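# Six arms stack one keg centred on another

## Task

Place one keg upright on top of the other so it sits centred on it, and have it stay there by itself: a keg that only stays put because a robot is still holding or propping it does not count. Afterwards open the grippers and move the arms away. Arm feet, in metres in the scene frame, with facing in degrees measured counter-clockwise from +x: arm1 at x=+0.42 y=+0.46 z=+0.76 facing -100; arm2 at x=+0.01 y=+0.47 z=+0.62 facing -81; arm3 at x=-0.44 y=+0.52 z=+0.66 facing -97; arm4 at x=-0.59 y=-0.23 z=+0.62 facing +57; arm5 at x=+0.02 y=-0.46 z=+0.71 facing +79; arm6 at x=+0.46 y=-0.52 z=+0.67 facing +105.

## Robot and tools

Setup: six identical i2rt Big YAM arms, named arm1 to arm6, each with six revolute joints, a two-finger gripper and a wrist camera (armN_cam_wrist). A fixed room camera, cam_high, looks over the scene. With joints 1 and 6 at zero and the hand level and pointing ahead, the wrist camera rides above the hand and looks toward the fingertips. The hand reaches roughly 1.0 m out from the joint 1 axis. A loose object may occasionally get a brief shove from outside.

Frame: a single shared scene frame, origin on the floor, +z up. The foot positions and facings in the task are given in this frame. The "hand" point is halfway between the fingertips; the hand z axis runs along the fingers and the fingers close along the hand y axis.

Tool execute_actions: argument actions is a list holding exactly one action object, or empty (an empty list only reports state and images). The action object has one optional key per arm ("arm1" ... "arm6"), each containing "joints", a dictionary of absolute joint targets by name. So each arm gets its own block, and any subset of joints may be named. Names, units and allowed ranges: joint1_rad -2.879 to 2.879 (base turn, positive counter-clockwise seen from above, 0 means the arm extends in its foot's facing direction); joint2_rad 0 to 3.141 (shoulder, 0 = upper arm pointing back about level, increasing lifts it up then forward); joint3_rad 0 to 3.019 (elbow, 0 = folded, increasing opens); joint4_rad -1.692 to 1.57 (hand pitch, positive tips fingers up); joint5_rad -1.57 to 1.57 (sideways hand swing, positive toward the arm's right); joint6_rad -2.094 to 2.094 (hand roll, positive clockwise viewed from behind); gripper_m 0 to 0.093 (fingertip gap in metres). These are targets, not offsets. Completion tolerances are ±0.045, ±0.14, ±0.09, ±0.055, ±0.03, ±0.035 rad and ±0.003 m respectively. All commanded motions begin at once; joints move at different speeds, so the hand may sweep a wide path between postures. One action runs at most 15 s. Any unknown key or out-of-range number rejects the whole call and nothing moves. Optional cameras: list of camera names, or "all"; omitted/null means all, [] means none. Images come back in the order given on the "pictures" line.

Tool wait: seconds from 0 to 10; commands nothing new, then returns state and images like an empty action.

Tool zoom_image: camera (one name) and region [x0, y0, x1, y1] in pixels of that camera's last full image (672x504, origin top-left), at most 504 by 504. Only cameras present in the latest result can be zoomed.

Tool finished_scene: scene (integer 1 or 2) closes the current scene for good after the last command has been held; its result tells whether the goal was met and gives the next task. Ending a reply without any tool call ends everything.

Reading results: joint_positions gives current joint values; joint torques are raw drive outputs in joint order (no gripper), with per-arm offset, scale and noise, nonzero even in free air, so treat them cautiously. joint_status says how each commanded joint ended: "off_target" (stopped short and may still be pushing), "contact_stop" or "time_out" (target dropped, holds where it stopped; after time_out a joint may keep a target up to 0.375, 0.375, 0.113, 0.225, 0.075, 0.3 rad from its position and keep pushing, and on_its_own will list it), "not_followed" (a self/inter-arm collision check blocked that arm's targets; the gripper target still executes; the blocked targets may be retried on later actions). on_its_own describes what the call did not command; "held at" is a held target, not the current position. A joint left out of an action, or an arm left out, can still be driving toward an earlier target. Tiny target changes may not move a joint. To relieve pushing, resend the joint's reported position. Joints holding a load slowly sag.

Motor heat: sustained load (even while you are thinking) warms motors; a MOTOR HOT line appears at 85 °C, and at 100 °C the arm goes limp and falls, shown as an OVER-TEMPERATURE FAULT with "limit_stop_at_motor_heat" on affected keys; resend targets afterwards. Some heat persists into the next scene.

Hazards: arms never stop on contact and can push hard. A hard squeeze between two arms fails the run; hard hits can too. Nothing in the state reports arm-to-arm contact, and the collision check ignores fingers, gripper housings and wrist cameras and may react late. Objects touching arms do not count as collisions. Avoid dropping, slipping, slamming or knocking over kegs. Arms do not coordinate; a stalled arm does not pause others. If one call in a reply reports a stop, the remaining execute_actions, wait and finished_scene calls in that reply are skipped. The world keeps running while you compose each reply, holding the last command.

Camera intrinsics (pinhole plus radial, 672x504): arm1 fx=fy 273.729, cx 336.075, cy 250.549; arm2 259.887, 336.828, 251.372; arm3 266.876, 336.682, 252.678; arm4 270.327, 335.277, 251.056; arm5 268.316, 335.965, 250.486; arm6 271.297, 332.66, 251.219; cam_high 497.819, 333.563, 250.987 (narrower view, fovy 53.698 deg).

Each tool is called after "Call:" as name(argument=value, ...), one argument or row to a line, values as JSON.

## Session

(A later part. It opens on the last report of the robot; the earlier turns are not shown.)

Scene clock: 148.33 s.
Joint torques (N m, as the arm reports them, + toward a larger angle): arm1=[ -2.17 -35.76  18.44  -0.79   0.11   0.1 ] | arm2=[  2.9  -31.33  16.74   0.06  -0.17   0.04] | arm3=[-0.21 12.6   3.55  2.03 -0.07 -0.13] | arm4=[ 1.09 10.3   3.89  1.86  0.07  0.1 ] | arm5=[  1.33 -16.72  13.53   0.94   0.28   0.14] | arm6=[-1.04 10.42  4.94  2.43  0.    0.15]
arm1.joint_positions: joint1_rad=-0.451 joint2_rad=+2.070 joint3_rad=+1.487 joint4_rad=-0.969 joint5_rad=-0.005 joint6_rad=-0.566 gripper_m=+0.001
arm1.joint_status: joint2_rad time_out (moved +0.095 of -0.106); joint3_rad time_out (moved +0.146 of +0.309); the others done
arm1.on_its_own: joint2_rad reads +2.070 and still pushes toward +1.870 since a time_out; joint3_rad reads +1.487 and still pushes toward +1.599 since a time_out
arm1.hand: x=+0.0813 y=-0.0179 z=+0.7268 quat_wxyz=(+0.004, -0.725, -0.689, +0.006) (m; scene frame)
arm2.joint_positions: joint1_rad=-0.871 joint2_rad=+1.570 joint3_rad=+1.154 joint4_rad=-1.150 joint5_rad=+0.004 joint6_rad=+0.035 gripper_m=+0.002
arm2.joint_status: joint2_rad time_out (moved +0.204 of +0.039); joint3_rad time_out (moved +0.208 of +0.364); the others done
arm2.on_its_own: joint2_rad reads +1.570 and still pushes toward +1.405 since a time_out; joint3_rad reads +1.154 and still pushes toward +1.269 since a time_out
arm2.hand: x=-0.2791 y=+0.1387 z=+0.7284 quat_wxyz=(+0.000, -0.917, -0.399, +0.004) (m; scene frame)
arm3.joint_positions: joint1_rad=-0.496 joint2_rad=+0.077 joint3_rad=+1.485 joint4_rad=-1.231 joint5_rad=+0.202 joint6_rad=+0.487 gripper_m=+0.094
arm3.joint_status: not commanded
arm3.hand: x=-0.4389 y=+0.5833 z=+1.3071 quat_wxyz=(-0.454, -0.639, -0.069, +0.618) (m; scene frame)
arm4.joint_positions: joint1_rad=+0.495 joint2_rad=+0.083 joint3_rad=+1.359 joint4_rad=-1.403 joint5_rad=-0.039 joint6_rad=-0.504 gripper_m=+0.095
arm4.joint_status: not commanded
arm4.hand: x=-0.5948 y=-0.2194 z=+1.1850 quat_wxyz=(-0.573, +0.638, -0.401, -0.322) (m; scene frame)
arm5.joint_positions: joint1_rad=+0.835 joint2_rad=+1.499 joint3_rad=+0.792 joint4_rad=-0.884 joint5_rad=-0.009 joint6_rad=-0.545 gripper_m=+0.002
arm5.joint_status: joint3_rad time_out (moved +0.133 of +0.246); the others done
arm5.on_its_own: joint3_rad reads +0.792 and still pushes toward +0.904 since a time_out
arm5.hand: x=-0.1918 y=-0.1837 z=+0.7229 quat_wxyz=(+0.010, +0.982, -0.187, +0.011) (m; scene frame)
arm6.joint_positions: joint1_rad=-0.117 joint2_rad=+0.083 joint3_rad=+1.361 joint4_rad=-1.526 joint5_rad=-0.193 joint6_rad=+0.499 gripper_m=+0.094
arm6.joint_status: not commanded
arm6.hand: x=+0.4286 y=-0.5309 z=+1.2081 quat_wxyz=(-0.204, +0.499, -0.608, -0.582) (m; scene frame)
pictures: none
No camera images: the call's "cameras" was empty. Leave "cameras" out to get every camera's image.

Call:
execute_actions(
  actions=[
    {"arm5":{"joints":{"joint1_rad":1.05,"joint2_rad":1.525,"joint3_rad":1.07,"joint4_rad":-0.835,"joint6_rad":-0.40}},"arm2":{"joints":{"joint1_rad":-1.025,"joint2_rad":1.63,"joint3_rad":1.585,"joint4_rad":-1.17,"joint6_rad":-0.2}},"arm1":{"joints":{"joint1_rad":-0.612,"joint2_rad":2.025,"joint3_rad":1.925,"joint4_rad":-1.07,"joint6_rad":-0.795}}},
  ],
  cameras=["arm1_cam_wrist","arm2_cam_wrist","arm5_cam_wrist","cam_high"],
)

Scene clock: 162.73 s.
Joint torques (N m, as the arm reports them, + toward a larger angle): arm1=[ -2.45 -40.85  18.82  -0.71   0.05   0.07] | arm2=[  2.26 -39.68  16.66   0.22  -0.1   -0.11] | arm3=[ 0.68 12.87  3.3   2.12 -0.09 -0.11] | arm4=[ 0.87 10.4   3.94  1.8   0.06  0.1 ] | arm5=[  2.09 -21.13  13.38   0.77   0.34   0.15] | arm6=[-1.09 10.43  4.94  2.43  0.    0.14]
arm1.joint_positions: joint1_rad=-0.606 joint2_rad=+2.255 joint3_rad=+1.750 joint4_rad=-1.051 joint5_rad=-0.004 joint6_rad=-0.797 gripper_m=+0.001
arm1.joint_status: joint2_rad time_out (moved +0.185 of -0.045); joint3_rad time_out (moved +0.263 of +0.438); the others done
arm1.on_its_own: joint2_rad reads +2.255 and still pushes toward +2.025 since a time_out; joint3_rad reads +1.750 and still pushes toward +1.862 since a time_out
arm1.hand: x=-0.0344 y=-0.0064 z=+0.7039 quat_wxyz=(+0.006, -0.698, -0.716, +0.005) (m; scene frame)
arm2.joint_positions: joint1_rad=-1.035 joint2_rad=+1.828 joint3_rad=+1.426 joint4_rad=-1.157 joint5_rad=+0.001 joint6_rad=-0.206 gripper_m=+0.002
arm2.joint_status: joint2_rad time_out (moved +0.257 of +0.060); joint3_rad time_out (moved +0.272 of +0.431); the others done
arm2.on_its_own: joint2_rad reads +1.828 and still pushes toward +1.630 since a time_out; joint3_rad reads +1.426 and still pushes toward +1.539 since a time_out
arm2.hand: x=-0.4047 y=+0.1273 z=+0.7037 quat_wxyz=(-0.002, -0.901, -0.434, +0.007) (m; scene frame)
arm3.joint_positions: joint1_rad=-0.496 joint2_rad=+0.077 joint3_rad=+1.485 joint4_rad=-1.231 joint5_rad=+0.202 joint6_rad=+0.487 gripper_m=+0.094
arm3.joint_status: not commanded
arm3.hand: x=-0.4389 y=+0.5833 z=+1.3071 quat_wxyz=(-0.454, -0.639, -0.069, +0.618) (m; scene frame)
arm4.joint_positions: joint1_rad=+0.495 joint2_rad=+0.083 joint3_rad=+1.359 joint4_rad=-1.403 joint5_rad=-0.039 joint6_rad=-0.504 gripper_m=+0.095
arm4.joint_status: not commanded
arm4.hand: x=-0.5948 y=-0.2194 z=+1.1850 quat_wxyz=(-0.573, +0.638, -0.401, -0.322) (m; scene frame)
arm5.joint_positions: joint1_rad=+1.040 joint2_rad=+1.689 joint3_rad=+0.949 joint4_rad=-0.843 joint5_rad=-0.010 joint6_rad=-0.416 gripper_m=+0.002
arm5.joint_status: joint2_rad time_out (moved +0.191 of +0.026); joint3_rad time_out (moved +0.157 of +0.278); the others done
arm5.on_its_own: joint2_rad reads +1.689 and still pushes toward +1.525 since a time_out; joint3_rad reads +0.949 and still pushes toward +1.061 since a time_out
arm5.hand: x=-0.2922 y=-0.1903 z=+0.6975 quat_wxyz=(+0.008, +0.989, -0.149, +0.009) (m; scene frame)
arm6.joint_positions: joint1_rad=-0.117 joint2_rad=+0.083 joint3_rad=+1.361 joint4_rad=-1.526 joint5_rad=-0.193 joint6_rad=+0.499 gripper_m=+0.094
arm6.joint_status: not commanded
arm6.hand: x=+0.4286 y=-0.5309 z=+1.2081 quat_wxyz=(-0.204, +0.499, -0.608, -0.582) (m; scene frame)
pictures: arm1_cam_wrist, arm2_cam_wrist, arm5_cam_wrist, cam_high
Images, in order (width x height): arm1_cam_wrist 672x504, arm2_cam_wrist 672x504, arm5_cam_wrist 672x504, cam_high 672x504.

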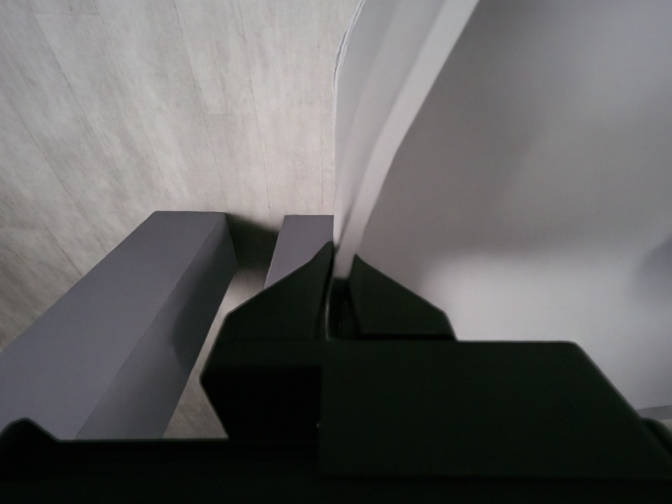

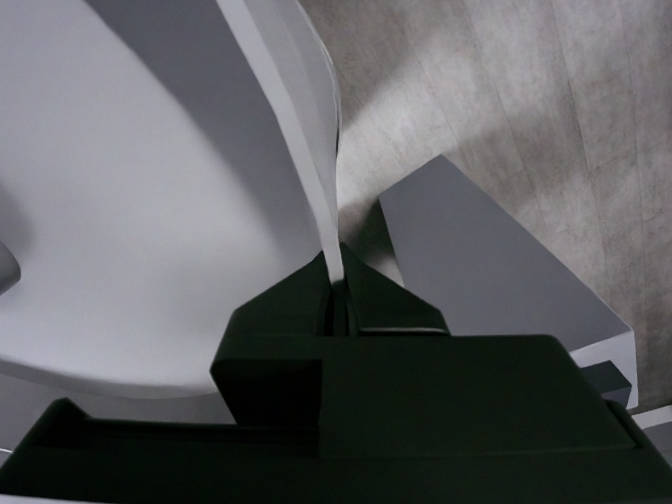

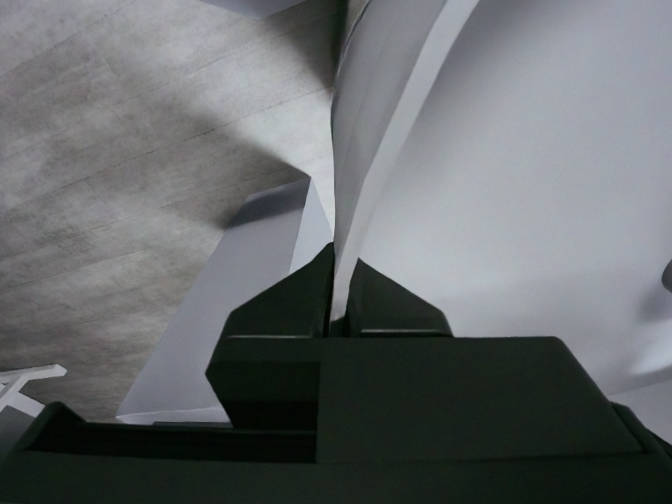

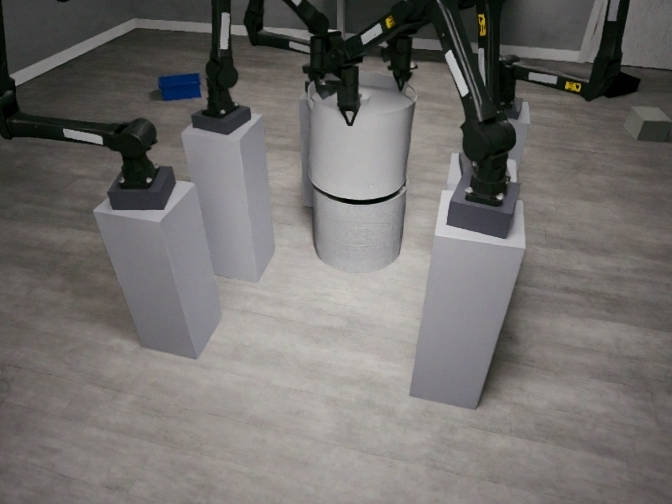

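Call:
execute_actions(
  actions=[
    {"arm5":{"joints":{"joint1_rad":1.035,"joint2_rad":1.61,"joint4_rad":-0.78}},"arm2":{"joints":{"joint1_rad":-1.045,"joint2_rad":1.69,"joint4_rad":-1.13}},"arm1":{"joints":{"joint2_rad":2.09,"joint4_rad":-1.025}}},
  ],
  cameras=["arm1_cam_wrist","arm2_cam_wrist","arm5_cam_wrist"],
)

Scene clock: 170.63 s.
Joint torques (N m, as the arm reports them, + toward a larger angle): arm1=[ -2.43 -38.8   18.6   -0.29  -0.09   0.05] | arm2=[  0.56 -38.18  16.66   0.74  -0.17  -0.11] | arm3=[ 0.55 11.76  3.32  2.1  -0.04 -0.14] | arm4=[ 1.06 10.29  3.94  1.86  0.07  0.11] | arm5=[  0.79 -20.3   13.02   0.89   0.6    0.16] | arm6=[-1.06 10.42  4.94  2.43  0.    0.14]
arm1.joint_positions: joint1_rad=-0.606 joint2_rad=+2.294 joint3_rad=+1.750 joint4_rad=-1.015 joint5_rad=+0.001 joint6_rad=-0.796 gripper_m=+0.001
arm1.joint_status: joint2_rad time_out (moved +0.038 of -0.165); the others done
arm1.on_its_own: joint2_rad reads +2.294 and still pushes toward +2.090 since a time_out; joint3_rad reads +1.750 and still pushes toward +1.862 since a time_out
arm1.hand: x=-0.0367 y=-0.0063 z=+0.6800 quat_wxyz=(+0.009, -0.699, -0.715, +0.004) (m; scene frame)
arm2.joint_positions: joint1_rad=-1.039 joint2_rad=+1.871 joint3_rad=+1.423 joint4_rad=-1.139 joint5_rad=+0.004 joint6_rad=-0.206 gripper_m=+0.002
arm2.joint_status: joint2_rad time_out (moved +0.043 of -0.138); the others done
arm2.on_its_own: joint2_rad reads +1.871 and still pushes toward +1.690 since a time_out; joint3_rad reads +1.423 and still pushes toward +1.539 since a time_out
arm2.hand: x=-0.4071 y=+0.1289 z=+0.6804 quat_wxyz=(+0.003, -0.902, -0.432, -0.006) (m; scene frame)
arm3.joint_positions: joint1_rad=-0.496 joint2_rad=+0.077 joint3_rad=+1.485 joint4_rad=-1.231 joint5_rad=+0.202 joint6_rad=+0.487 gripper_m=+0.094
arm3.joint_status: not commanded
arm3.hand: x=-0.4389 y=+0.5833 z=+1.3071 quat_wxyz=(-0.454, -0.639, -0.069, +0.618) (m; scene frame)
arm4.joint_positions: joint1_rad=+0.495 joint2_rad=+0.083 joint3_rad=+1.359 joint4_rad=-1.403 joint5_rad=-0.039 joint6_rad=-0.504 gripper_m=+0.095
arm4.joint_status: not commanded
arm4.hand: x=-0.5948 y=-0.2194 z=+1.1850 quat_wxyz=(-0.573, +0.638, -0.401, -0.322) (m; scene frame)
arm5.joint_positions: joint1_rad=+1.039 joint2_rad=+1.751 joint3_rad=+0.949 joint4_rad=-0.794 joint5_rad=-0.016 joint6_rad=-0.417 gripper_m=+0.002
arm5.joint_status: joint2_rad off_target (ended at +1.751, target +1.610); the others done
arm5.on_its_own: joint2_rad reads +1.751 and still pushes toward +1.610 since a time_out; joint3_rad reads +0.949 and still pushes toward +1.061 since a time_out
arm5.hand: x=-0.2944 y=-0.1887 z=+0.6728 quat_wxyz=(+0.014, +0.989, -0.150, +0.013) (m; scene frame)
arm6.joint_positions: joint1_rad=-0.117 joint2_rad=+0.083 joint3_rad=+1.361 joint4_rad=-1.526 joint5_rad=-0.193 joint6_rad=+0.499 gripper_m=+0.094
arm6.joint_status: not commanded
arm6.hand: x=+0.4286 y=-0.5309 z=+1.2081 quat_wxyz=(-0.204, +0.499, -0.608, -0.582) (m; scene frame)
pictures: arm1_cam_wrist, arm2_cam_wrist, arm5_cam_wrist
Images, in order (width x height): arm1_cam_wrist 672x504, arm2_cam_wrist 672x504, arm5_cam_wrist 672x504.

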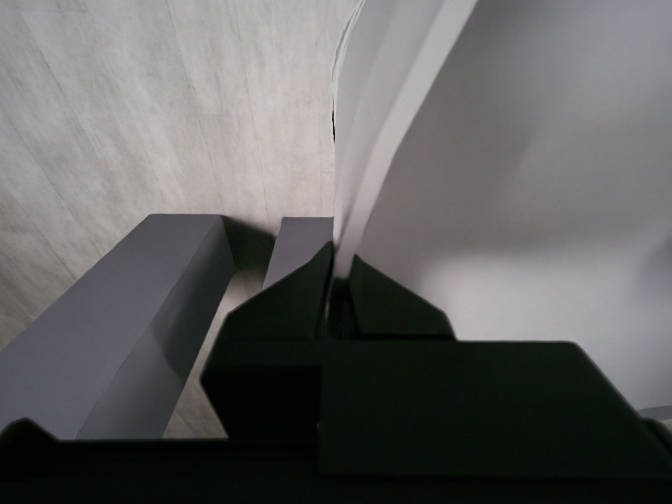

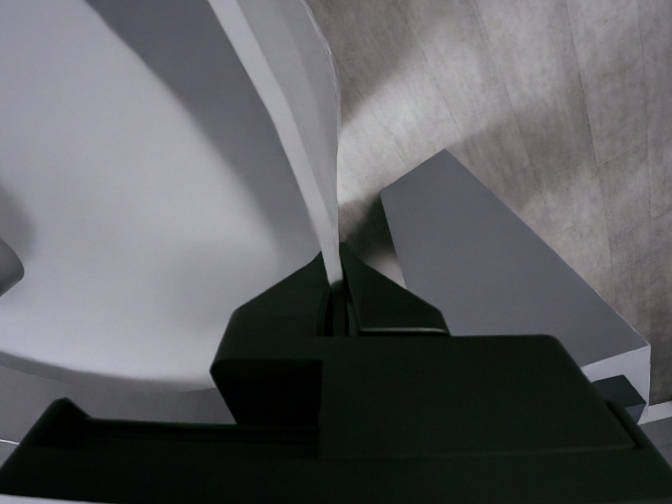

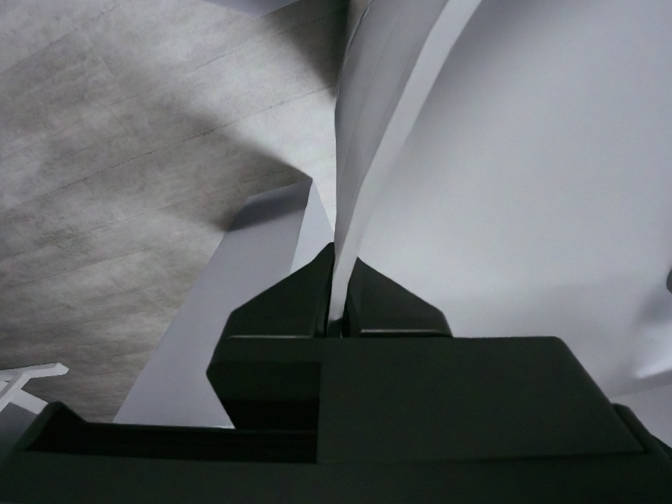

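Call:
execute_actions(
  actions=[
    {"arm5":{"joints":{"joint2_rad":1.74,"joint3_rad":0.97}},"arm2":{"joints":{"joint2_rad":1.865,"joint3_rad":1.43}},"arm1":{"joints":{"joint2_rad":2.295,"joint3_rad":1.76}}},
  ],
  cameras=[],
)

Call:
execute_actions(
  actions=[
    {"arm5":{"joints":{"gripper_m":0.07}},"arm2":{"joints":{"gripper_m":0.07}},"arm1":{"joints":{"gripper_m":0.07}}},
  ],
  cameras=["arm1_cam_wrist","arm2_cam_wrist","arm5_cam_wrist"],
)

Call:
execute_actions(
  actions=[
    {"arm5":{"joints":{"joint2_rad":1.5,"joint4_rad":-1.0}},"arm2":{"joints":{"joint2_rad":1.6,"joint4_rad":-1.38}},"arm1":{"joints":{"joint2_rad":2.1,"joint4_rad":-1.22}}},
  ],
  cameras=[],
)

Call:
execute_actions(
  actions=[
    {"arm5":{"joints":{"joint2_rad":1.1,"joint4_rad":-1.4}},"arm2":{"joints":{"joint2_rad":1.3,"joint4_rad":-1.6}},"arm1":{"joints":{"joint1_rad":-0.2,"joint2_rad":1.6,"joint4_rad":-1.6}}},
  ],
  cameras=["arm1_cam_wrist","cam_high"],
)

Scene clock: 185.57 s.
Joint torques (N m, as the arm reports them, + toward a larger angle): arm1=[ -2.44 -22.53  10.41  -0.64  -0.04   0.05] | arm2=[  0.74 -20.25   9.05   0.52  -0.17  -0.06] | arm3=[ 1.27 13.43  3.29  2.12 -0.07 -0.17] | arm4=[ 1.05 10.2   3.98  1.84  0.06  0.1 ] | arm5=[  0.9  -12.13   7.37   0.69   0.66   0.16] | arm6=[-1.06 10.39  4.94  2.43  0.    0.15]
arm1.joint_positions: joint1_rad=-0.606 joint2_rad=+2.302 joint3_rad=+1.740 joint4_rad=-1.007 joint5_rad=-0.001 joint6_rad=-0.796 gripper_m=+0.001
arm1.joint_status: all done
arm1.hand: x=-0.0337 y=-0.0038 z=+0.6720 quat_wxyz=(+0.008, -0.698, -0.716, -0.001) (m; scene frame)
arm2.joint_positions: joint1_rad=-1.037 joint2_rad=+1.875 joint3_rad=+1.412 joint4_rad=-1.131 joint5_rad=+0.003 joint6_rad=-0.205 gripper_m=+0.002
arm2.joint_status: all done
arm2.hand: x=-0.4040 y=+0.1300 z=+0.6746 quat_wxyz=(+0.004, -0.901, -0.433, -0.010) (m; scene frame)
arm3.joint_positions: joint1_rad=-0.496 joint2_rad=+0.077 joint3_rad=+1.485 joint4_rad=-1.231 joint5_rad=+0.202 joint6_rad=+0.487 gripper_m=+0.094
arm3.joint_status: not commanded
arm3.hand: x=-0.4389 y=+0.5833 z=+1.3071 quat_wxyz=(-0.454, -0.639, -0.069, +0.618) (m; scene frame)
arm4.joint_positions: joint1_rad=+0.495 joint2_rad=+0.083 joint3_rad=+1.359 joint4_rad=-1.403 joint5_rad=-0.039 joint6_rad=-0.504 gripper_m=+0.095
arm4.joint_status: not commanded
arm4.hand: x=-0.5948 y=-0.2194 z=+1.1850 quat_wxyz=(-0.573, +0.638, -0.401, -0.322) (m; scene frame)
arm5.joint_positions: joint1_rad=+1.039 joint2_rad=+1.757 joint3_rad=+0.941 joint4_rad=-0.790 joint5_rad=-0.018 joint6_rad=-0.417 gripper_m=+0.002
arm5.joint_status: all done
arm5.hand: x=-0.2916 y=-0.1915 z=+0.6688 quat_wxyz=(+0.017, +0.988, -0.150, +0.016) (m; scene frame)
arm6.joint_positions: joint1_rad=-0.117 joint2_rad=+0.083 joint3_rad=+1.361 joint4_rad=-1.526 joint5_rad=-0.193 joint6_rad=+0.499 gripper_m=+0.094
arm6.joint_status: not commanded
arm6.hand: x=+0.4286 y=-0.5309 z=+1.2081 quat_wxyz=(-0.204, +0.499, -0.608, -0.582) (m; scene frame)
pictures: none
No camera images: the call's "cameras" was empty. Leave "cameras" out to get every camera's image.

Scene clock: 186.23 s.
Joint torques (N m, as the arm reports them, + toward a larger angle): arm1=[ -2.54 -22.22  10.42  -0.19  -0.02   0.05] | arm2=[  0.17 -20.5    9.08   0.72  -0.1   -0.09] | arm3=[ 1.04 12.89  3.45  1.94 -0.1  -0.18] | arm4=[ 0.99 10.27  3.9   1.86  0.07  0.1 ] | arm5=[  0.42 -12.23   7.24   0.65   0.02   0.09] | arm6=[-1.07 10.4   4.95  2.42  0.01  0.14]
arm1.joint_positions: joint1_rad=-0.606 joint2_rad=+2.299 joint3_rad=+1.740 joint4_rad=-1.017 joint5_rad=-0.001 joint6_rad=-0.796 gripper_m=+0.070
arm1.joint_status: all done
arm1.hand: x=-0.0325 y=-0.0024 z=+0.6739 quat_wxyz=(+0.007, -0.699, -0.715, -0.004) (m; scene frame)
arm2.joint_positions: joint1_rad=-1.038 joint2_rad=+1.875 joint3_rad=+1.412 joint4_rad=-1.131 joint5_rad=+0.002 joint6_rad=-0.205 gripper_m=+0.070
arm2.joint_status: all done
arm2.hand: x=-0.4041 y=+0.1300 z=+0.6746 quat_wxyz=(+0.003, -0.902, -0.432, -0.010) (m; scene frame)
arm3.joint_positions: joint1_rad=-0.496 joint2_rad=+0.077 joint3_rad=+1.485 joint4_rad=-1.231 joint5_rad=+0.202 joint6_rad=+0.487 gripper_m=+0.094
arm3.joint_status: not commanded
arm3.hand: x=-0.4389 y=+0.5833 z=+1.3071 quat_wxyz=(-0.454, -0.639, -0.069, +0.618) (m; scene frame)
arm4.joint_positions: joint1_rad=+0.495 joint2_rad=+0.083 joint3_rad=+1.359 joint4_rad=-1.403 joint5_rad=-0.039 joint6_rad=-0.504 gripper_m=+0.095
arm4.joint_status: not commanded
arm4.hand: x=-0.5948 y=-0.2194 z=+1.1850 quat_wxyz=(-0.573, +0.638, -0.401, -0.322) (m; scene frame)
arm5.joint_positions: joint1_rad=+1.044 joint2_rad=+1.755 joint3_rad=+0.942 joint4_rad=-0.787 joint5_rad=-0.002 joint6_rad=-0.409 gripper_m=+0.070
arm5.joint_status: all done
arm5.hand: x=-0.2926 y=-0.1902 z=+0.6698 quat_wxyz=(+0.009, +0.988, -0.151, +0.018) (m; scene frame)
arm6.joint_positions: joint1_rad=-0.117 joint2_rad=+0.083 joint3_rad=+1.361 joint4_rad=-1.526 joint5_rad=-0.193 joint6_rad=+0.499 gripper_m=+0.094
arm6.joint_status: not commanded
arm6.hand: x=+0.4286 y=-0.5309 z=+1.2081 quat_wxyz=(-0.204, +0.499, -0.608, -0.582) (m; scene frame)
pictures: arm1_cam_wrist, arm2_cam_wrist, arm5_cam_wrist
Images, in order (width x height): arm1_cam_wrist 672x504, arm2_cam_wrist 672x504, arm5_cam_wrist 672x504.

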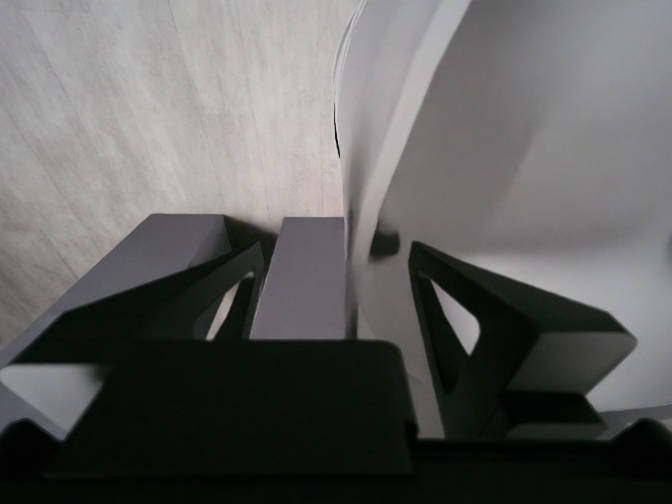

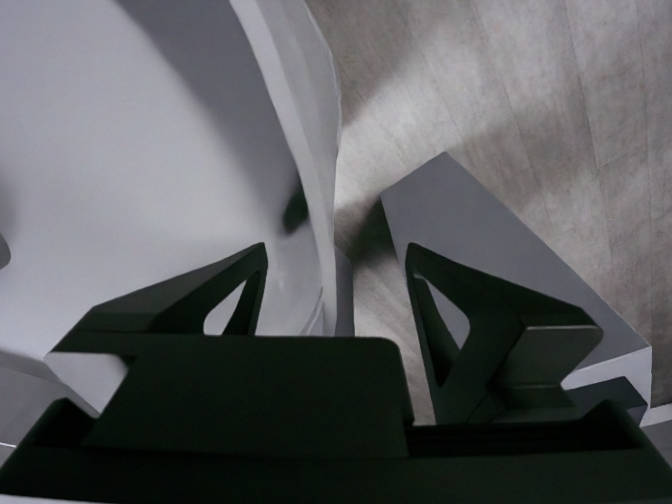

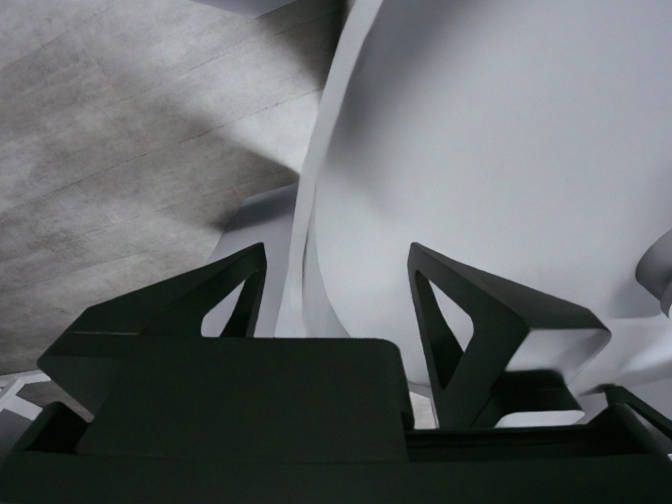

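Scene clock: 187.53 s.
Joint torques (N m, as the arm reports them, + toward a larger angle): arm1=[ -2.37 -19.35  11.26  -0.17  -0.02   0.05] | arm2=[  0.22 -15.56   9.76  -0.03  -0.16  -0.07] | arm3=[ 0.7  12.71  3.3   1.96 -0.06 -0.17] | arm4=[ 1.   10.21  3.94  1.84  0.07  0.09] | arm5=[ 0.33 -8.75  8.77  0.12  0.02  0.09] | arm6=[-1.08 10.39  4.94  2.44  0.01  0.14]
arm1.joint_positions: joint1_rad=-0.606 joint2_rad=+2.086 joint3_rad=+1.743 joint4_rad=-1.212 joint5_rad=-0.001 joint6_rad=-0.796 gripper_m=+0.070
arm1.joint_status: all done
arm1.hand: x=-0.0201 y=+0.0072 z=+0.8063 quat_wxyz=(+0.007, -0.699, -0.715, +0.006) (m; scene frame)
arm2.joint_positions: joint1_rad=-1.038 joint2_rad=+1.598 joint3_rad=+1.412 joint4_rad=-1.366 joint5_rad=+0.002 joint6_rad=-0.205 gripper_m=+0.070
arm2.joint_status: all done
arm2.hand: x=-0.3608 y=+0.1659 z=+0.8098 quat_wxyz=(-0.002, -0.902, -0.432, +0.010) (m; scene frame)
arm3.joint_positions: joint1_rad=-0.496 joint2_rad=+0.077 joint3_rad=+1.485 joint4_rad=-1.231 joint5_rad=+0.202 joint6_rad=+0.487 gripper_m=+0.094
arm3.joint_status: not commanded
arm3.hand: x=-0.4389 y=+0.5833 z=+1.3071 quat_wxyz=(-0.454, -0.639, -0.069, +0.618) (m; scene frame)
arm4.joint_positions: joint1_rad=+0.495 joint2_rad=+0.083 joint3_rad=+1.359 joint4_rad=-1.403 joint5_rad=-0.039 joint6_rad=-0.504 gripper_m=+0.095
arm4.joint_status: not commanded
arm4.hand: x=-0.5948 y=-0.2194 z=+1.1850 quat_wxyz=(-0.573, +0.638, -0.401, -0.322) (m; scene frame)
arm5.joint_positions: joint1_rad=+1.044 joint2_rad=+1.488 joint3_rad=+0.942 joint4_rad=-0.992 joint5_rad=-0.002 joint6_rad=-0.409 gripper_m=+0.070
arm5.joint_status: all done
arm5.hand: x=-0.2782 y=-0.2034 z=+0.7720 quat_wxyz=(-0.008, +0.989, -0.150, -0.008) (m; scene frame)
arm6.joint_positions: joint1_rad=-0.117 joint2_rad=+0.083 joint3_rad=+1.361 joint4_rad=-1.526 joint5_rad=-0.193 joint6_rad=+0.499 gripper_m=+0.094
arm6.joint_status: not commanded
arm6.hand: x=+0.4286 y=-0.5309 z=+1.2081 quat_wxyz=(-0.204, +0.499, -0.608, -0.582) (m; scene frame)
pictures: none
No camera images: the call's "cameras" was empty. Leave "cameras" out to get every camera's image.

Scene clock: 189.13 s.
Joint torques (N m, as the arm reports them, + toward a larger angle): arm1=[ -2.02 -14.41  11.58   0.16  -0.02   0.06] | arm2=[  0.83 -10.17  10.12   0.34  -0.13  -0.07] | arm3=[ 0.35 12.74  3.49  2.21 -0.03 -0.14] | arm4=[ 0.88 10.32  3.94  1.85  0.07  0.09] | arm5=[ 0.09 -4.63  9.82  0.14  0.02  0.1 ] | arm6=[-1.12 10.39  4.95  2.43  0.    0.14]
arm1.joint_positions: joint1_rad=-0.198 joint2_rad=+1.601 joint3_rad=+1.750 joint4_rad=-1.594 joint5_rad=-0.001 joint6_rad=-0.796 gripper_m=+0.070
arm1.joint_status: all done
arm1.hand: x=+0.2413 y=-0.0208 z=+1.0709 quat_wxyz=(-0.006, -0.538, -0.841, +0.057) (m; scene frame)
arm2.joint_positions: joint1_rad=-1.038 joint2_rad=+1.302 joint3_rad=+1.412 joint4_rad=-1.588 joint5_rad=+0.002 joint6_rad=-0.205 gripper_m=+0.070
arm2.joint_status: all done
arm2.hand: x=-0.2905 y=+0.2239 z=+0.9299 quat_wxyz=(-0.011, -0.901, -0.432, +0.046) (m; scene frame)
arm3.joint_positions: joint1_rad=-0.496 joint2_rad=+0.077 joint3_rad=+1.485 joint4_rad=-1.231 joint5_rad=+0.202 joint6_rad=+0.487 gripper_m=+0.094
arm3.joint_status: not commanded
arm3.hand: x=-0.4389 y=+0.5833 z=+1.3071 quat_wxyz=(-0.454, -0.639, -0.069, +0.618) (m; scene frame)
arm4.joint_positions: joint1_rad=+0.495 joint2_rad=+0.083 joint3_rad=+1.359 joint4_rad=-1.403 joint5_rad=-0.039 joint6_rad=-0.504 gripper_m=+0.095
arm4.joint_status: not commanded
arm4.hand: x=-0.5948 y=-0.2194 z=+1.1850 quat_wxyz=(-0.573, +0.638, -0.401, -0.322) (m; scene frame)
arm5.joint_positions: joint1_rad=+1.044 joint2_rad=+1.092 joint3_rad=+0.942 joint4_rad=-1.392 joint5_rad=-0.002 joint6_rad=-0.409 gripper_m=+0.070
arm5.joint_status: all done
arm5.hand: x=-0.2038 y=-0.2686 z=+0.8988 quat_wxyz=(-0.006, +0.989, -0.151, -0.006) (m; scene frame)
arm6.joint_positions: joint1_rad=-0.117 joint2_rad=+0.083 joint3_rad=+1.361 joint4_rad=-1.526 joint5_rad=-0.193 joint6_rad=+0.499 gripper_m=+0.094
arm6.joint_status: not commanded
arm6.hand: x=+0.4286 y=-0.5309 z=+1.2081 quat_wxyz=(-0.204, +0.499, -0.608, -0.582) (m; scene frame)
pictures: arm1_cam_wrist, cam_high
Images, in order (width x height): arm1_cam_wrist 672x504, cam_high 672x504.

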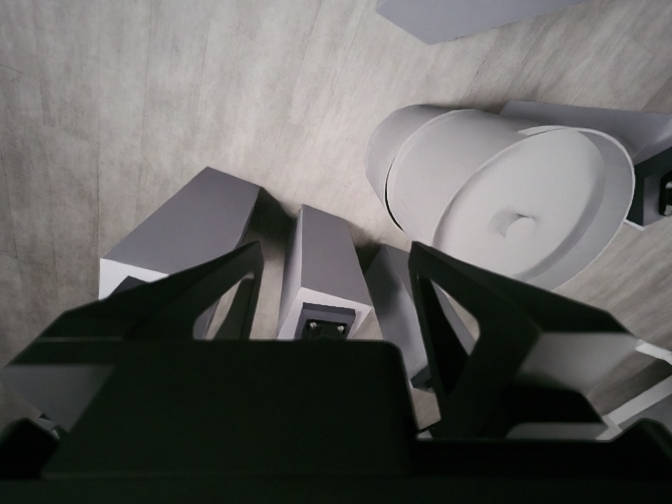

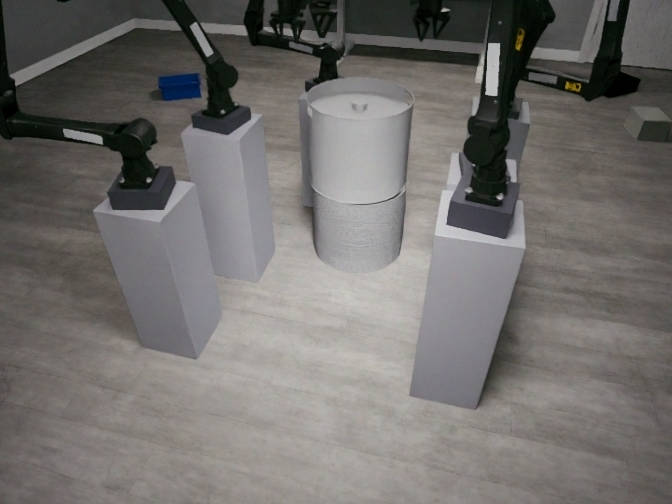

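Call:
zoom_image(
  camera="arm1_cam_wrist",
  region=[350,90,510,250],
)

Call:
zoom_image(
  camera="cam_high",
  region=[290,140,430,240],
)

Region (350, 90, 510, 250) of arm1_cam_wrist's 672x504 image, scaled by 3.150, with more detail than that image has.

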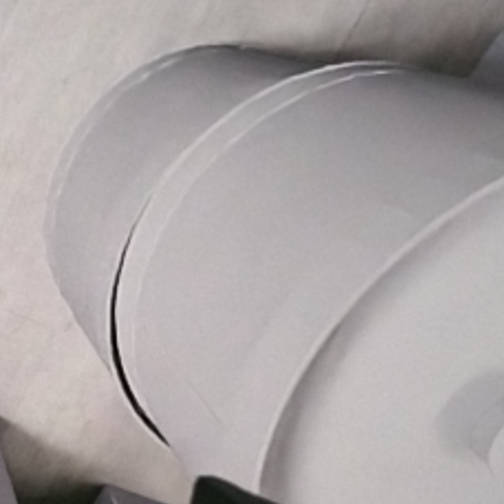

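Region (290, 140, 430, 240) of cam_high's 672x504 image, scaled by 3.600, with more detail than that image has; it fills the top 360 rows of this view, and the rest is white.

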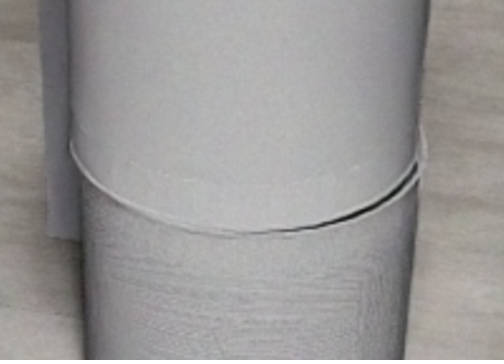

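Call:
execute_actions(
  actions=[
    {"arm5":{"joints":{"joint1_rad":1.06,"joint2_rad":1.5,"joint4_rad":-1.02,"gripper_m":0.093}},"arm2":{"joints":{"joint2_rad":1.65,"joint4_rad":-1.33,"gripper_m":0.093}},"arm1":{"joints":{"joint1_rad":-0.612,"joint2_rad":2.1,"joint4_rad":-1.2,"gripper_m":0.093}}},
  ],
  cameras=[],
)

Call:
execute_actions(
  actions=[
    {"arm5":{"joints":{"joint2_rad":1.745,"joint4_rad":-0.76}},"arm2":{"joints":{"joint2_rad":1.865,"joint4_rad":-1.1}},"arm1":{"joints":{"joint2_rad":2.3,"joint4_rad":-1.0}}},
  ],
  cameras=["arm1_cam_wrist","arm2_cam_wrist","arm5_cam_wrist"],
)

Call:
execute_actions(
  actions=[
    {"arm5":{"joints":{"gripper_m":0}},"arm2":{"joints":{"gripper_m":0}},"arm1":{"joints":{"gripper_m":0}}},
  ],
  cameras=["cam_high"],
)

Scene clock: 209.10 s.
Joint torques (N m, as the arm reports them, + toward a larger angle): arm1=[ -2.   -19.76  11.76   0.59  -0.12   0.05] | arm2=[  0.4  -18.42   9.71   1.12  -0.14  -0.08] | arm3=[ 0.75 12.    3.42  1.86 -0.04 -0.14] | arm4=[ 1.08 10.23  3.92  1.84  0.06  0.09] | arm5=[  1.9  -10.24   8.55   0.75   0.     0.1 ] | arm6=[-1.06 10.42  4.94  2.43  0.01  0.15]
arm1.joint_positions: joint1_rad=-0.615 joint2_rad=+2.088 joint3_rad=+1.737 joint4_rad=-1.208 joint5_rad=+0.002 joint6_rad=-0.796 gripper_m=+0.093
arm1.joint_status: all done
arm1.hand: x=-0.0231 y=+0.0125 z=+0.8029 quat_wxyz=(+0.009, -0.702, -0.713, +0.004) (m; scene frame)
arm2.joint_positions: joint1_rad=-1.038 joint2_rad=+1.665 joint3_rad=+1.412 joint4_rad=-1.344 joint5_rad=+0.002 joint6_rad=-0.205 gripper_m=+0.093
arm2.joint_status: all done
arm2.hand: x=-0.3672 y=+0.1606 z=+0.7789 quat_wxyz=(+0.003, -0.902, -0.432, -0.012) (m; scene frame)
arm3.joint_positions: joint1_rad=-0.496 joint2_rad=+0.077 joint3_rad=+1.485 joint4_rad=-1.231 joint5_rad=+0.202 joint6_rad=+0.487 gripper_m=+0.094
arm3.joint_status: not commanded
arm3.hand: x=-0.4389 y=+0.5833 z=+1.3071 quat_wxyz=(-0.454, -0.639, -0.069, +0.618) (m; scene frame)
arm4.joint_positions: joint1_rad=+0.494 joint2_rad=+0.083 joint3_rad=+1.359 joint4_rad=-1.403 joint5_rad=-0.039 joint6_rad=-0.504 gripper_m=+0.095
arm4.joint_status: not commanded
arm4.hand: x=-0.5948 y=-0.2194 z=+1.1850 quat_wxyz=(-0.573, +0.638, -0.401, -0.322) (m; scene frame)
arm5.joint_positions: joint1_rad=+1.050 joint2_rad=+1.514 joint3_rad=+0.942 joint4_rad=-1.030 joint5_rad=-0.002 joint6_rad=-0.409 gripper_m=+0.093
arm5.joint_status: all done
arm5.hand: x=-0.2714 y=-0.2123 z=+0.7627 quat_wxyz=(+0.009, +0.989, -0.148, +0.019) (m; scene frame)
arm6.joint_positions: joint1_rad=-0.117 joint2_rad=+0.083 joint3_rad=+1.361 joint4_rad=-1.526 joint5_rad=-0.193 joint6_rad=+0.499 gripper_m=+0.094
arm6.joint_status: not commanded
arm6.hand: x=+0.4286 y=-0.5309 z=+1.2081 quat_wxyz=(-0.204, +0.499, -0.608, -0.582) (m; scene frame)
pictures: none
No camera images: the call's "cameras" was empty. Leave "cameras" out to get every camera's image.

Scene clock: 210.27 s.
Joint torques (N m, as the arm reports them, + toward a larger angle): arm1=[ -2.27 -20.71  10.35   0.59  -0.12   0.07] | arm2=[  0.55 -20.91   8.74   1.03   0.    -0.06] | arm3=[ 1.24 11.83  3.38  2.07 -0.07 -0.1 ] | arm4=[ 0.93 10.18  3.93  1.8   0.07  0.09] | arm5=[  1.85 -12.07   7.24   0.8    0.     0.08] | arm6=[-1.08 10.43  4.95  2.44  0.    0.14]
arm1.joint_positions: joint1_rad=-0.610 joint2_rad=+2.285 joint3_rad=+1.742 joint4_rad=-1.008 joint5_rad=+0.002 joint6_rad=-0.798 gripper_m=+0.093
arm1.joint_status: all done
arm1.hand: x=-0.0385 y=-0.0049 z=+0.6830 quat_wxyz=(+0.009, -0.699, -0.715, +0.008) (m; scene frame)
arm2.joint_positions: joint1_rad=-1.043 joint2_rad=+1.884 joint3_rad=+1.413 joint4_rad=-1.115 joint5_rad=-0.001 joint6_rad=-0.205 gripper_m=+0.093
arm2.joint_status: all done
arm2.hand: x=-0.4088 y=+0.1293 z=+0.6703 quat_wxyz=(+0.000, -0.903, -0.430, -0.006) (m; scene frame)
arm3.joint_positions: joint1_rad=-0.496 joint2_rad=+0.077 joint3_rad=+1.485 joint4_rad=-1.231 joint5_rad=+0.202 joint6_rad=+0.487 gripper_m=+0.094
arm3.joint_status: not commanded
arm3.hand: x=-0.4389 y=+0.5833 z=+1.3071 quat_wxyz=(-0.454, -0.639, -0.069, +0.618) (m; scene frame)
arm4.joint_positions: joint1_rad=+0.495 joint2_rad=+0.083 joint3_rad=+1.359 joint4_rad=-1.403 joint5_rad=-0.039 joint6_rad=-0.504 gripper_m=+0.095
arm4.joint_status: not commanded
arm4.hand: x=-0.5948 y=-0.2194 z=+1.1850 quat_wxyz=(-0.573, +0.638, -0.401, -0.322) (m; scene frame)
arm5.joint_positions: joint1_rad=+1.050 joint2_rad=+1.761 joint3_rad=+0.942 joint4_rad=-0.770 joint5_rad=-0.002 joint6_rad=-0.409 gripper_m=+0.093
arm5.joint_status: all done
arm5.hand: x=-0.2968 y=-0.1899 z=+0.6672 quat_wxyz=(+0.006, +0.989, -0.148, +0.013) (m; scene frame)
arm6.joint_positions: joint1_rad=-0.117 joint2_rad=+0.083 joint3_rad=+1.361 joint4_rad=-1.526 joint5_rad=-0.193 joint6_rad=+0.499 gripper_m=+0.094
arm6.joint_status: not commanded
arm6.hand: x=+0.4286 y=-0.5309 z=+1.2081 quat_wxyz=(-0.204, +0.499, -0.608, -0.582) (m; scene frame)
pictures: arm1_cam_wrist, arm2_cam_wrist, arm5_cam_wrist
Images, in order (width x height): arm1_cam_wrist 672x504, arm2_cam_wrist 672x504, arm5_cam_wrist 672x504.

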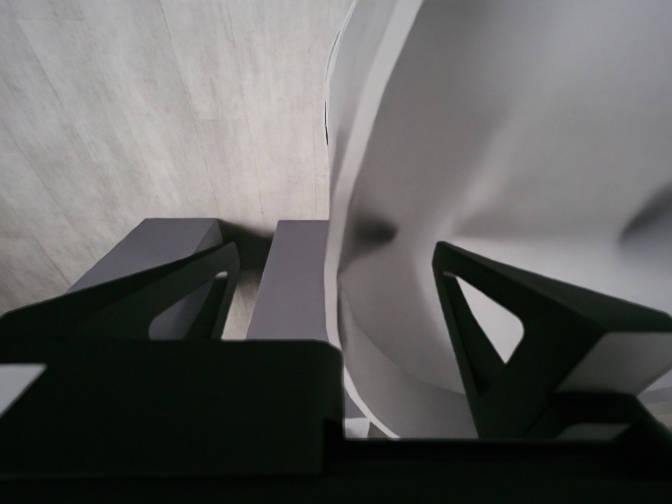

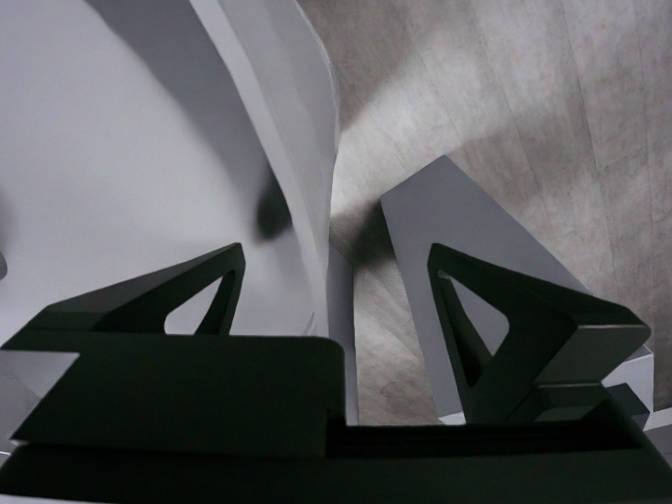

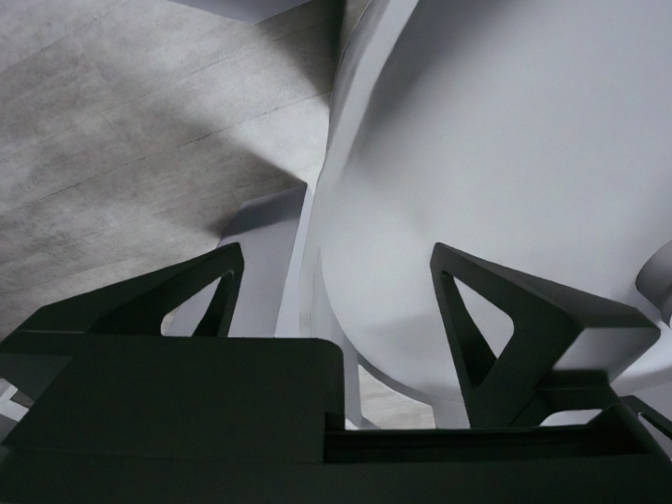

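Scene clock: 211.07 s.
Joint torques (N m, as the arm reports them, + toward a larger angle): arm1=[ -2.19 -20.73  10.35   0.68   0.06   0.44] | arm2=[ -0.8  -22.02   8.93   1.    -0.25  -0.35] | arm3=[ 0.6  12.35  3.38  1.98 -0.04 -0.15] | arm4=[ 1.03 10.22  3.93  1.88  0.06  0.08] | arm5=[  0.21 -12.12   7.35   0.97   0.19  -0.26] | arm6=[-1.08 10.43  4.94  2.43  0.    0.14]
arm1.joint_positions: joint1_rad=-0.610 joint2_rad=+2.285 joint3_rad=+1.742 joint4_rad=-1.009 joint5_rad=-0.004 joint6_rad=-0.833 gripper_m=+0.002
arm1.joint_status: all done
arm1.hand: x=-0.0375 y=-0.0052 z=+0.6830 quat_wxyz=(+0.006, -0.687, -0.727, +0.007) (m; scene frame)
arm2.joint_positions: joint1_rad=-1.031 joint2_rad=+1.884 joint3_rad=+1.413 joint4_rad=-1.115 joint5_rad=+0.005 joint6_rad=-0.176 gripper_m=+0.002
arm2.joint_status: all done
arm2.hand: x=-0.4053 y=+0.1251 z=+0.6703 quat_wxyz=(+0.004, -0.907, -0.422, -0.005) (m; scene frame)
arm3.joint_positions: joint1_rad=-0.496 joint2_rad=+0.077 joint3_rad=+1.485 joint4_rad=-1.231 joint5_rad=+0.202 joint6_rad=+0.487 gripper_m=+0.094
arm3.joint_status: not commanded
arm3.hand: x=-0.4389 y=+0.5833 z=+1.3071 quat_wxyz=(-0.454, -0.639, -0.069, +0.618) (m; scene frame)
arm4.joint_positions: joint1_rad=+0.495 joint2_rad=+0.083 joint3_rad=+1.359 joint4_rad=-1.403 joint5_rad=-0.039 joint6_rad=-0.504 gripper_m=+0.095
arm4.joint_status: not commanded
arm4.hand: x=-0.5948 y=-0.2194 z=+1.1850 quat_wxyz=(-0.573, +0.638, -0.401, -0.322) (m; scene frame)
arm5.joint_positions: joint1_rad=+1.071 joint2_rad=+1.761 joint3_rad=+0.941 joint4_rad=-0.776 joint5_rad=-0.007 joint6_rad=-0.368 gripper_m=+0.002
arm5.joint_status: all done
arm5.hand: x=-0.3008 y=-0.1985 z=+0.6668 quat_wxyz=(+0.009, +0.987, -0.158, +0.016) (m; scene frame)
arm6.joint_positions: joint1_rad=-0.117 joint2_rad=+0.083 joint3_rad=+1.361 joint4_rad=-1.526 joint5_rad=-0.193 joint6_rad=+0.499 gripper_m=+0.094
arm6.joint_status: not commanded
arm6.hand: x=+0.4286 y=-0.5309 z=+1.2081 quat_wxyz=(-0.204, +0.499, -0.608, -0.582) (m; scene frame)
pictures: cam_high
Images, in order (width x height): cam_high 672x504.

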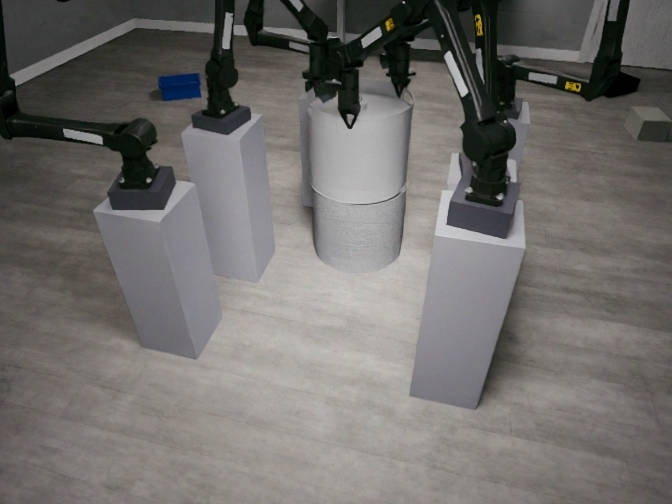

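Call:
execute_actions(
  actions=[
    {"arm5":{"joints":{"joint1_rad":1.025,"joint2_rad":1.54,"joint3_rad":1.05,"joint4_rad":-0.8}},"arm2":{"joints":{"joint1_rad":-1.045,"joint2_rad":1.62,"joint3_rad":1.5,"joint4_rad":-1.13,"joint6_rad":-0.185}},"arm1":{"joints":{"joint1_rad":-0.62,"joint2_rad":2.005,"joint3_rad":1.81,"joint4_rad":-1.03,"joint6_rad":-0.84}}},
  ],
  cameras=["arm1_cam_wrist","arm2_cam_wrist","arm5_cam_wrist","cam_high"],
)

Call:
zoom_image(
  camera="cam_high",
  region=[290,140,430,240],
)

Scene clock: 220.53 s.
Joint torques (N m, as the arm reports them, + toward a larger angle): arm1=[ -2.55 -41.48  17.69  -0.24   0.01   0.05] | arm2=[  0.32 -42.56  16.14  -0.14  -0.12  -0.22] | arm3=[ 0.14 12.5   3.42  2.16 -0.07 -0.14] | arm4=[ 1.01 10.34  3.93  1.85  0.07  0.1 ] | arm5=[  0.34 -23.17  12.68   0.16   0.5    0.01] | arm6=[-1.07 10.44  4.94  2.44  0.    0.14]
arm1.joint_positions: joint1_rad=-0.612 joint2_rad=+2.246 joint3_rad=+1.708 joint4_rad=-1.021 joint5_rad=-0.003 joint6_rad=-0.841 gripper_m=+0.002
arm1.joint_status: joint2_rad time_out (moved -0.039 of -0.280); joint3_rad time_out (moved -0.034 of +0.068); the others done
arm1.on_its_own: joint2_rad reads +2.246 and still pushes toward +2.005 since a time_out; joint3_rad reads +1.708 and still pushes toward +1.810 since a time_out
arm1.hand: x=-0.0313 y=+0.0029 z=+0.6961 quat_wxyz=(+0.007, -0.684, -0.729, +0.004) (m; scene frame)
arm2.joint_positions: joint1_rad=-1.034 joint2_rad=+1.852 joint3_rad=+1.385 joint4_rad=-1.115 joint5_rad=+0.002 joint6_rad=-0.176 gripper_m=+0.002
arm2.joint_status: joint2_rad time_out (moved -0.032 of -0.264); joint3_rad time_out (moved -0.028 of +0.087); the others done
arm2.on_its_own: joint2_rad reads +1.852 and still pushes toward +1.620 since a time_out; joint3_rad reads +1.385 and still pushes toward +1.498 since a time_out
arm2.hand: x=-0.3988 y=+0.1321 z=+0.6770 quat_wxyz=(+0.001, -0.907, -0.421, -0.004) (m; scene frame)
arm3.joint_positions: joint1_rad=-0.496 joint2_rad=+0.077 joint3_rad=+1.485 joint4_rad=-1.231 joint5_rad=+0.202 joint6_rad=+0.487 gripper_m=+0.094
arm3.joint_status: not commanded
arm3.hand: x=-0.4389 y=+0.5833 z=+1.3071 quat_wxyz=(-0.454, -0.639, -0.069, +0.618) (m; scene frame)
arm4.joint_positions: joint1_rad=+0.494 joint2_rad=+0.083 joint3_rad=+1.359 joint4_rad=-1.403 joint5_rad=-0.039 joint6_rad=-0.504 gripper_m=+0.095
arm4.joint_status: not commanded
arm4.hand: x=-0.5948 y=-0.2194 z=+1.1850 quat_wxyz=(-0.573, +0.638, -0.401, -0.322) (m; scene frame)
arm5.joint_positions: joint1_rad=+1.034 joint2_rad=+1.731 joint3_rad=+0.944 joint4_rad=-0.795 joint5_rad=-0.014 joint6_rad=-0.398 gripper_m=+0.002
arm5.joint_status: joint2_rad time_out (moved -0.029 of -0.221); joint3_rad time_out (moved +0.003 of +0.109); the others done
arm5.on_its_own: joint2_rad reads +1.731 and still pushes toward +1.540 since a time_out; joint3_rad reads +0.944 and still pushes toward +1.050 since a time_out
arm5.hand: x=-0.2934 y=-0.1869 z=+0.6793 quat_wxyz=(+0.009, +0.987, -0.161, +0.008) (m; scene frame)
arm6.joint_positions: joint1_rad=-0.117 joint2_rad=+0.083 joint3_rad=+1.361 joint4_rad=-1.526 joint5_rad=-0.193 joint6_rad=+0.499 gripper_m=+0.094
arm6.joint_status: not commanded
arm6.hand: x=+0.4286 y=-0.5309 z=+1.2081 quat_wxyz=(-0.204, +0.499, -0.608, -0.582) (m; scene frame)
pictures: arm1_cam_wrist, arm2_cam_wrist, arm5_cam_wrist, cam_high
Images, in order (width x height): arm1_cam_wrist 672x504, arm2_cam_wrist 672x504, arm5_cam_wrist 672x504, cam_high 672x504.

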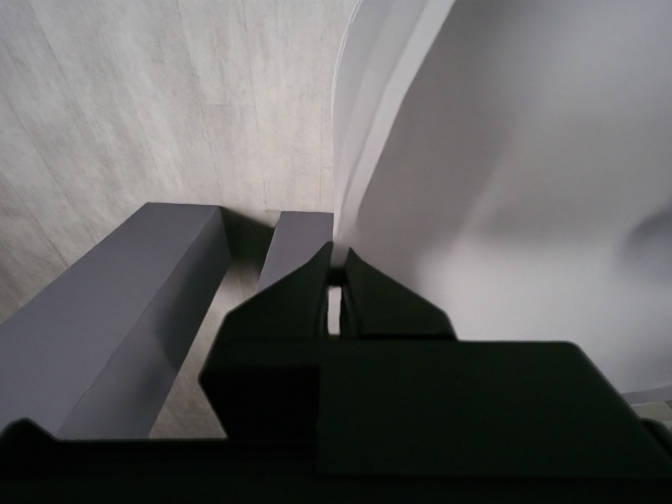

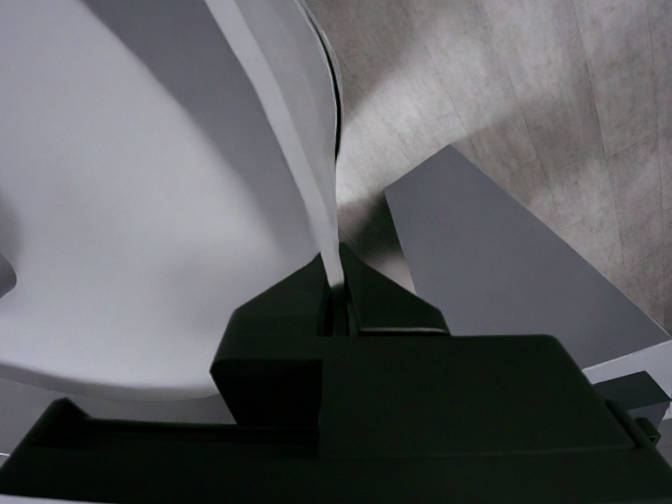

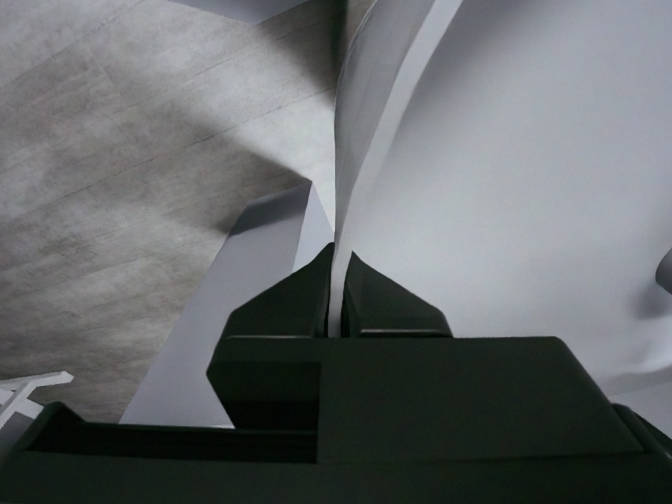

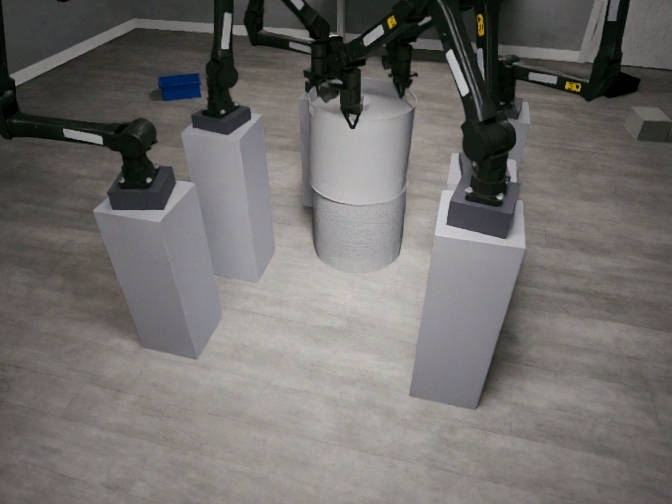

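Region (290, 140, 430, 240) of cam_high's 672x504 image, scaled by 3.600, with more detail than that image has; it fills the top 360 rows of this view, and the rest is white.

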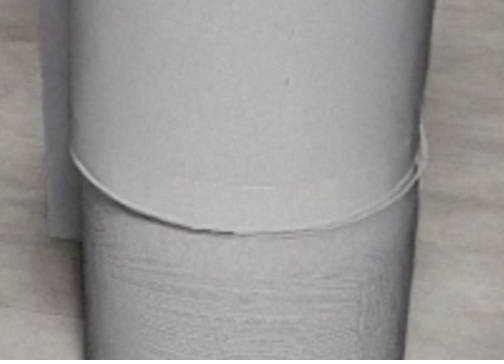

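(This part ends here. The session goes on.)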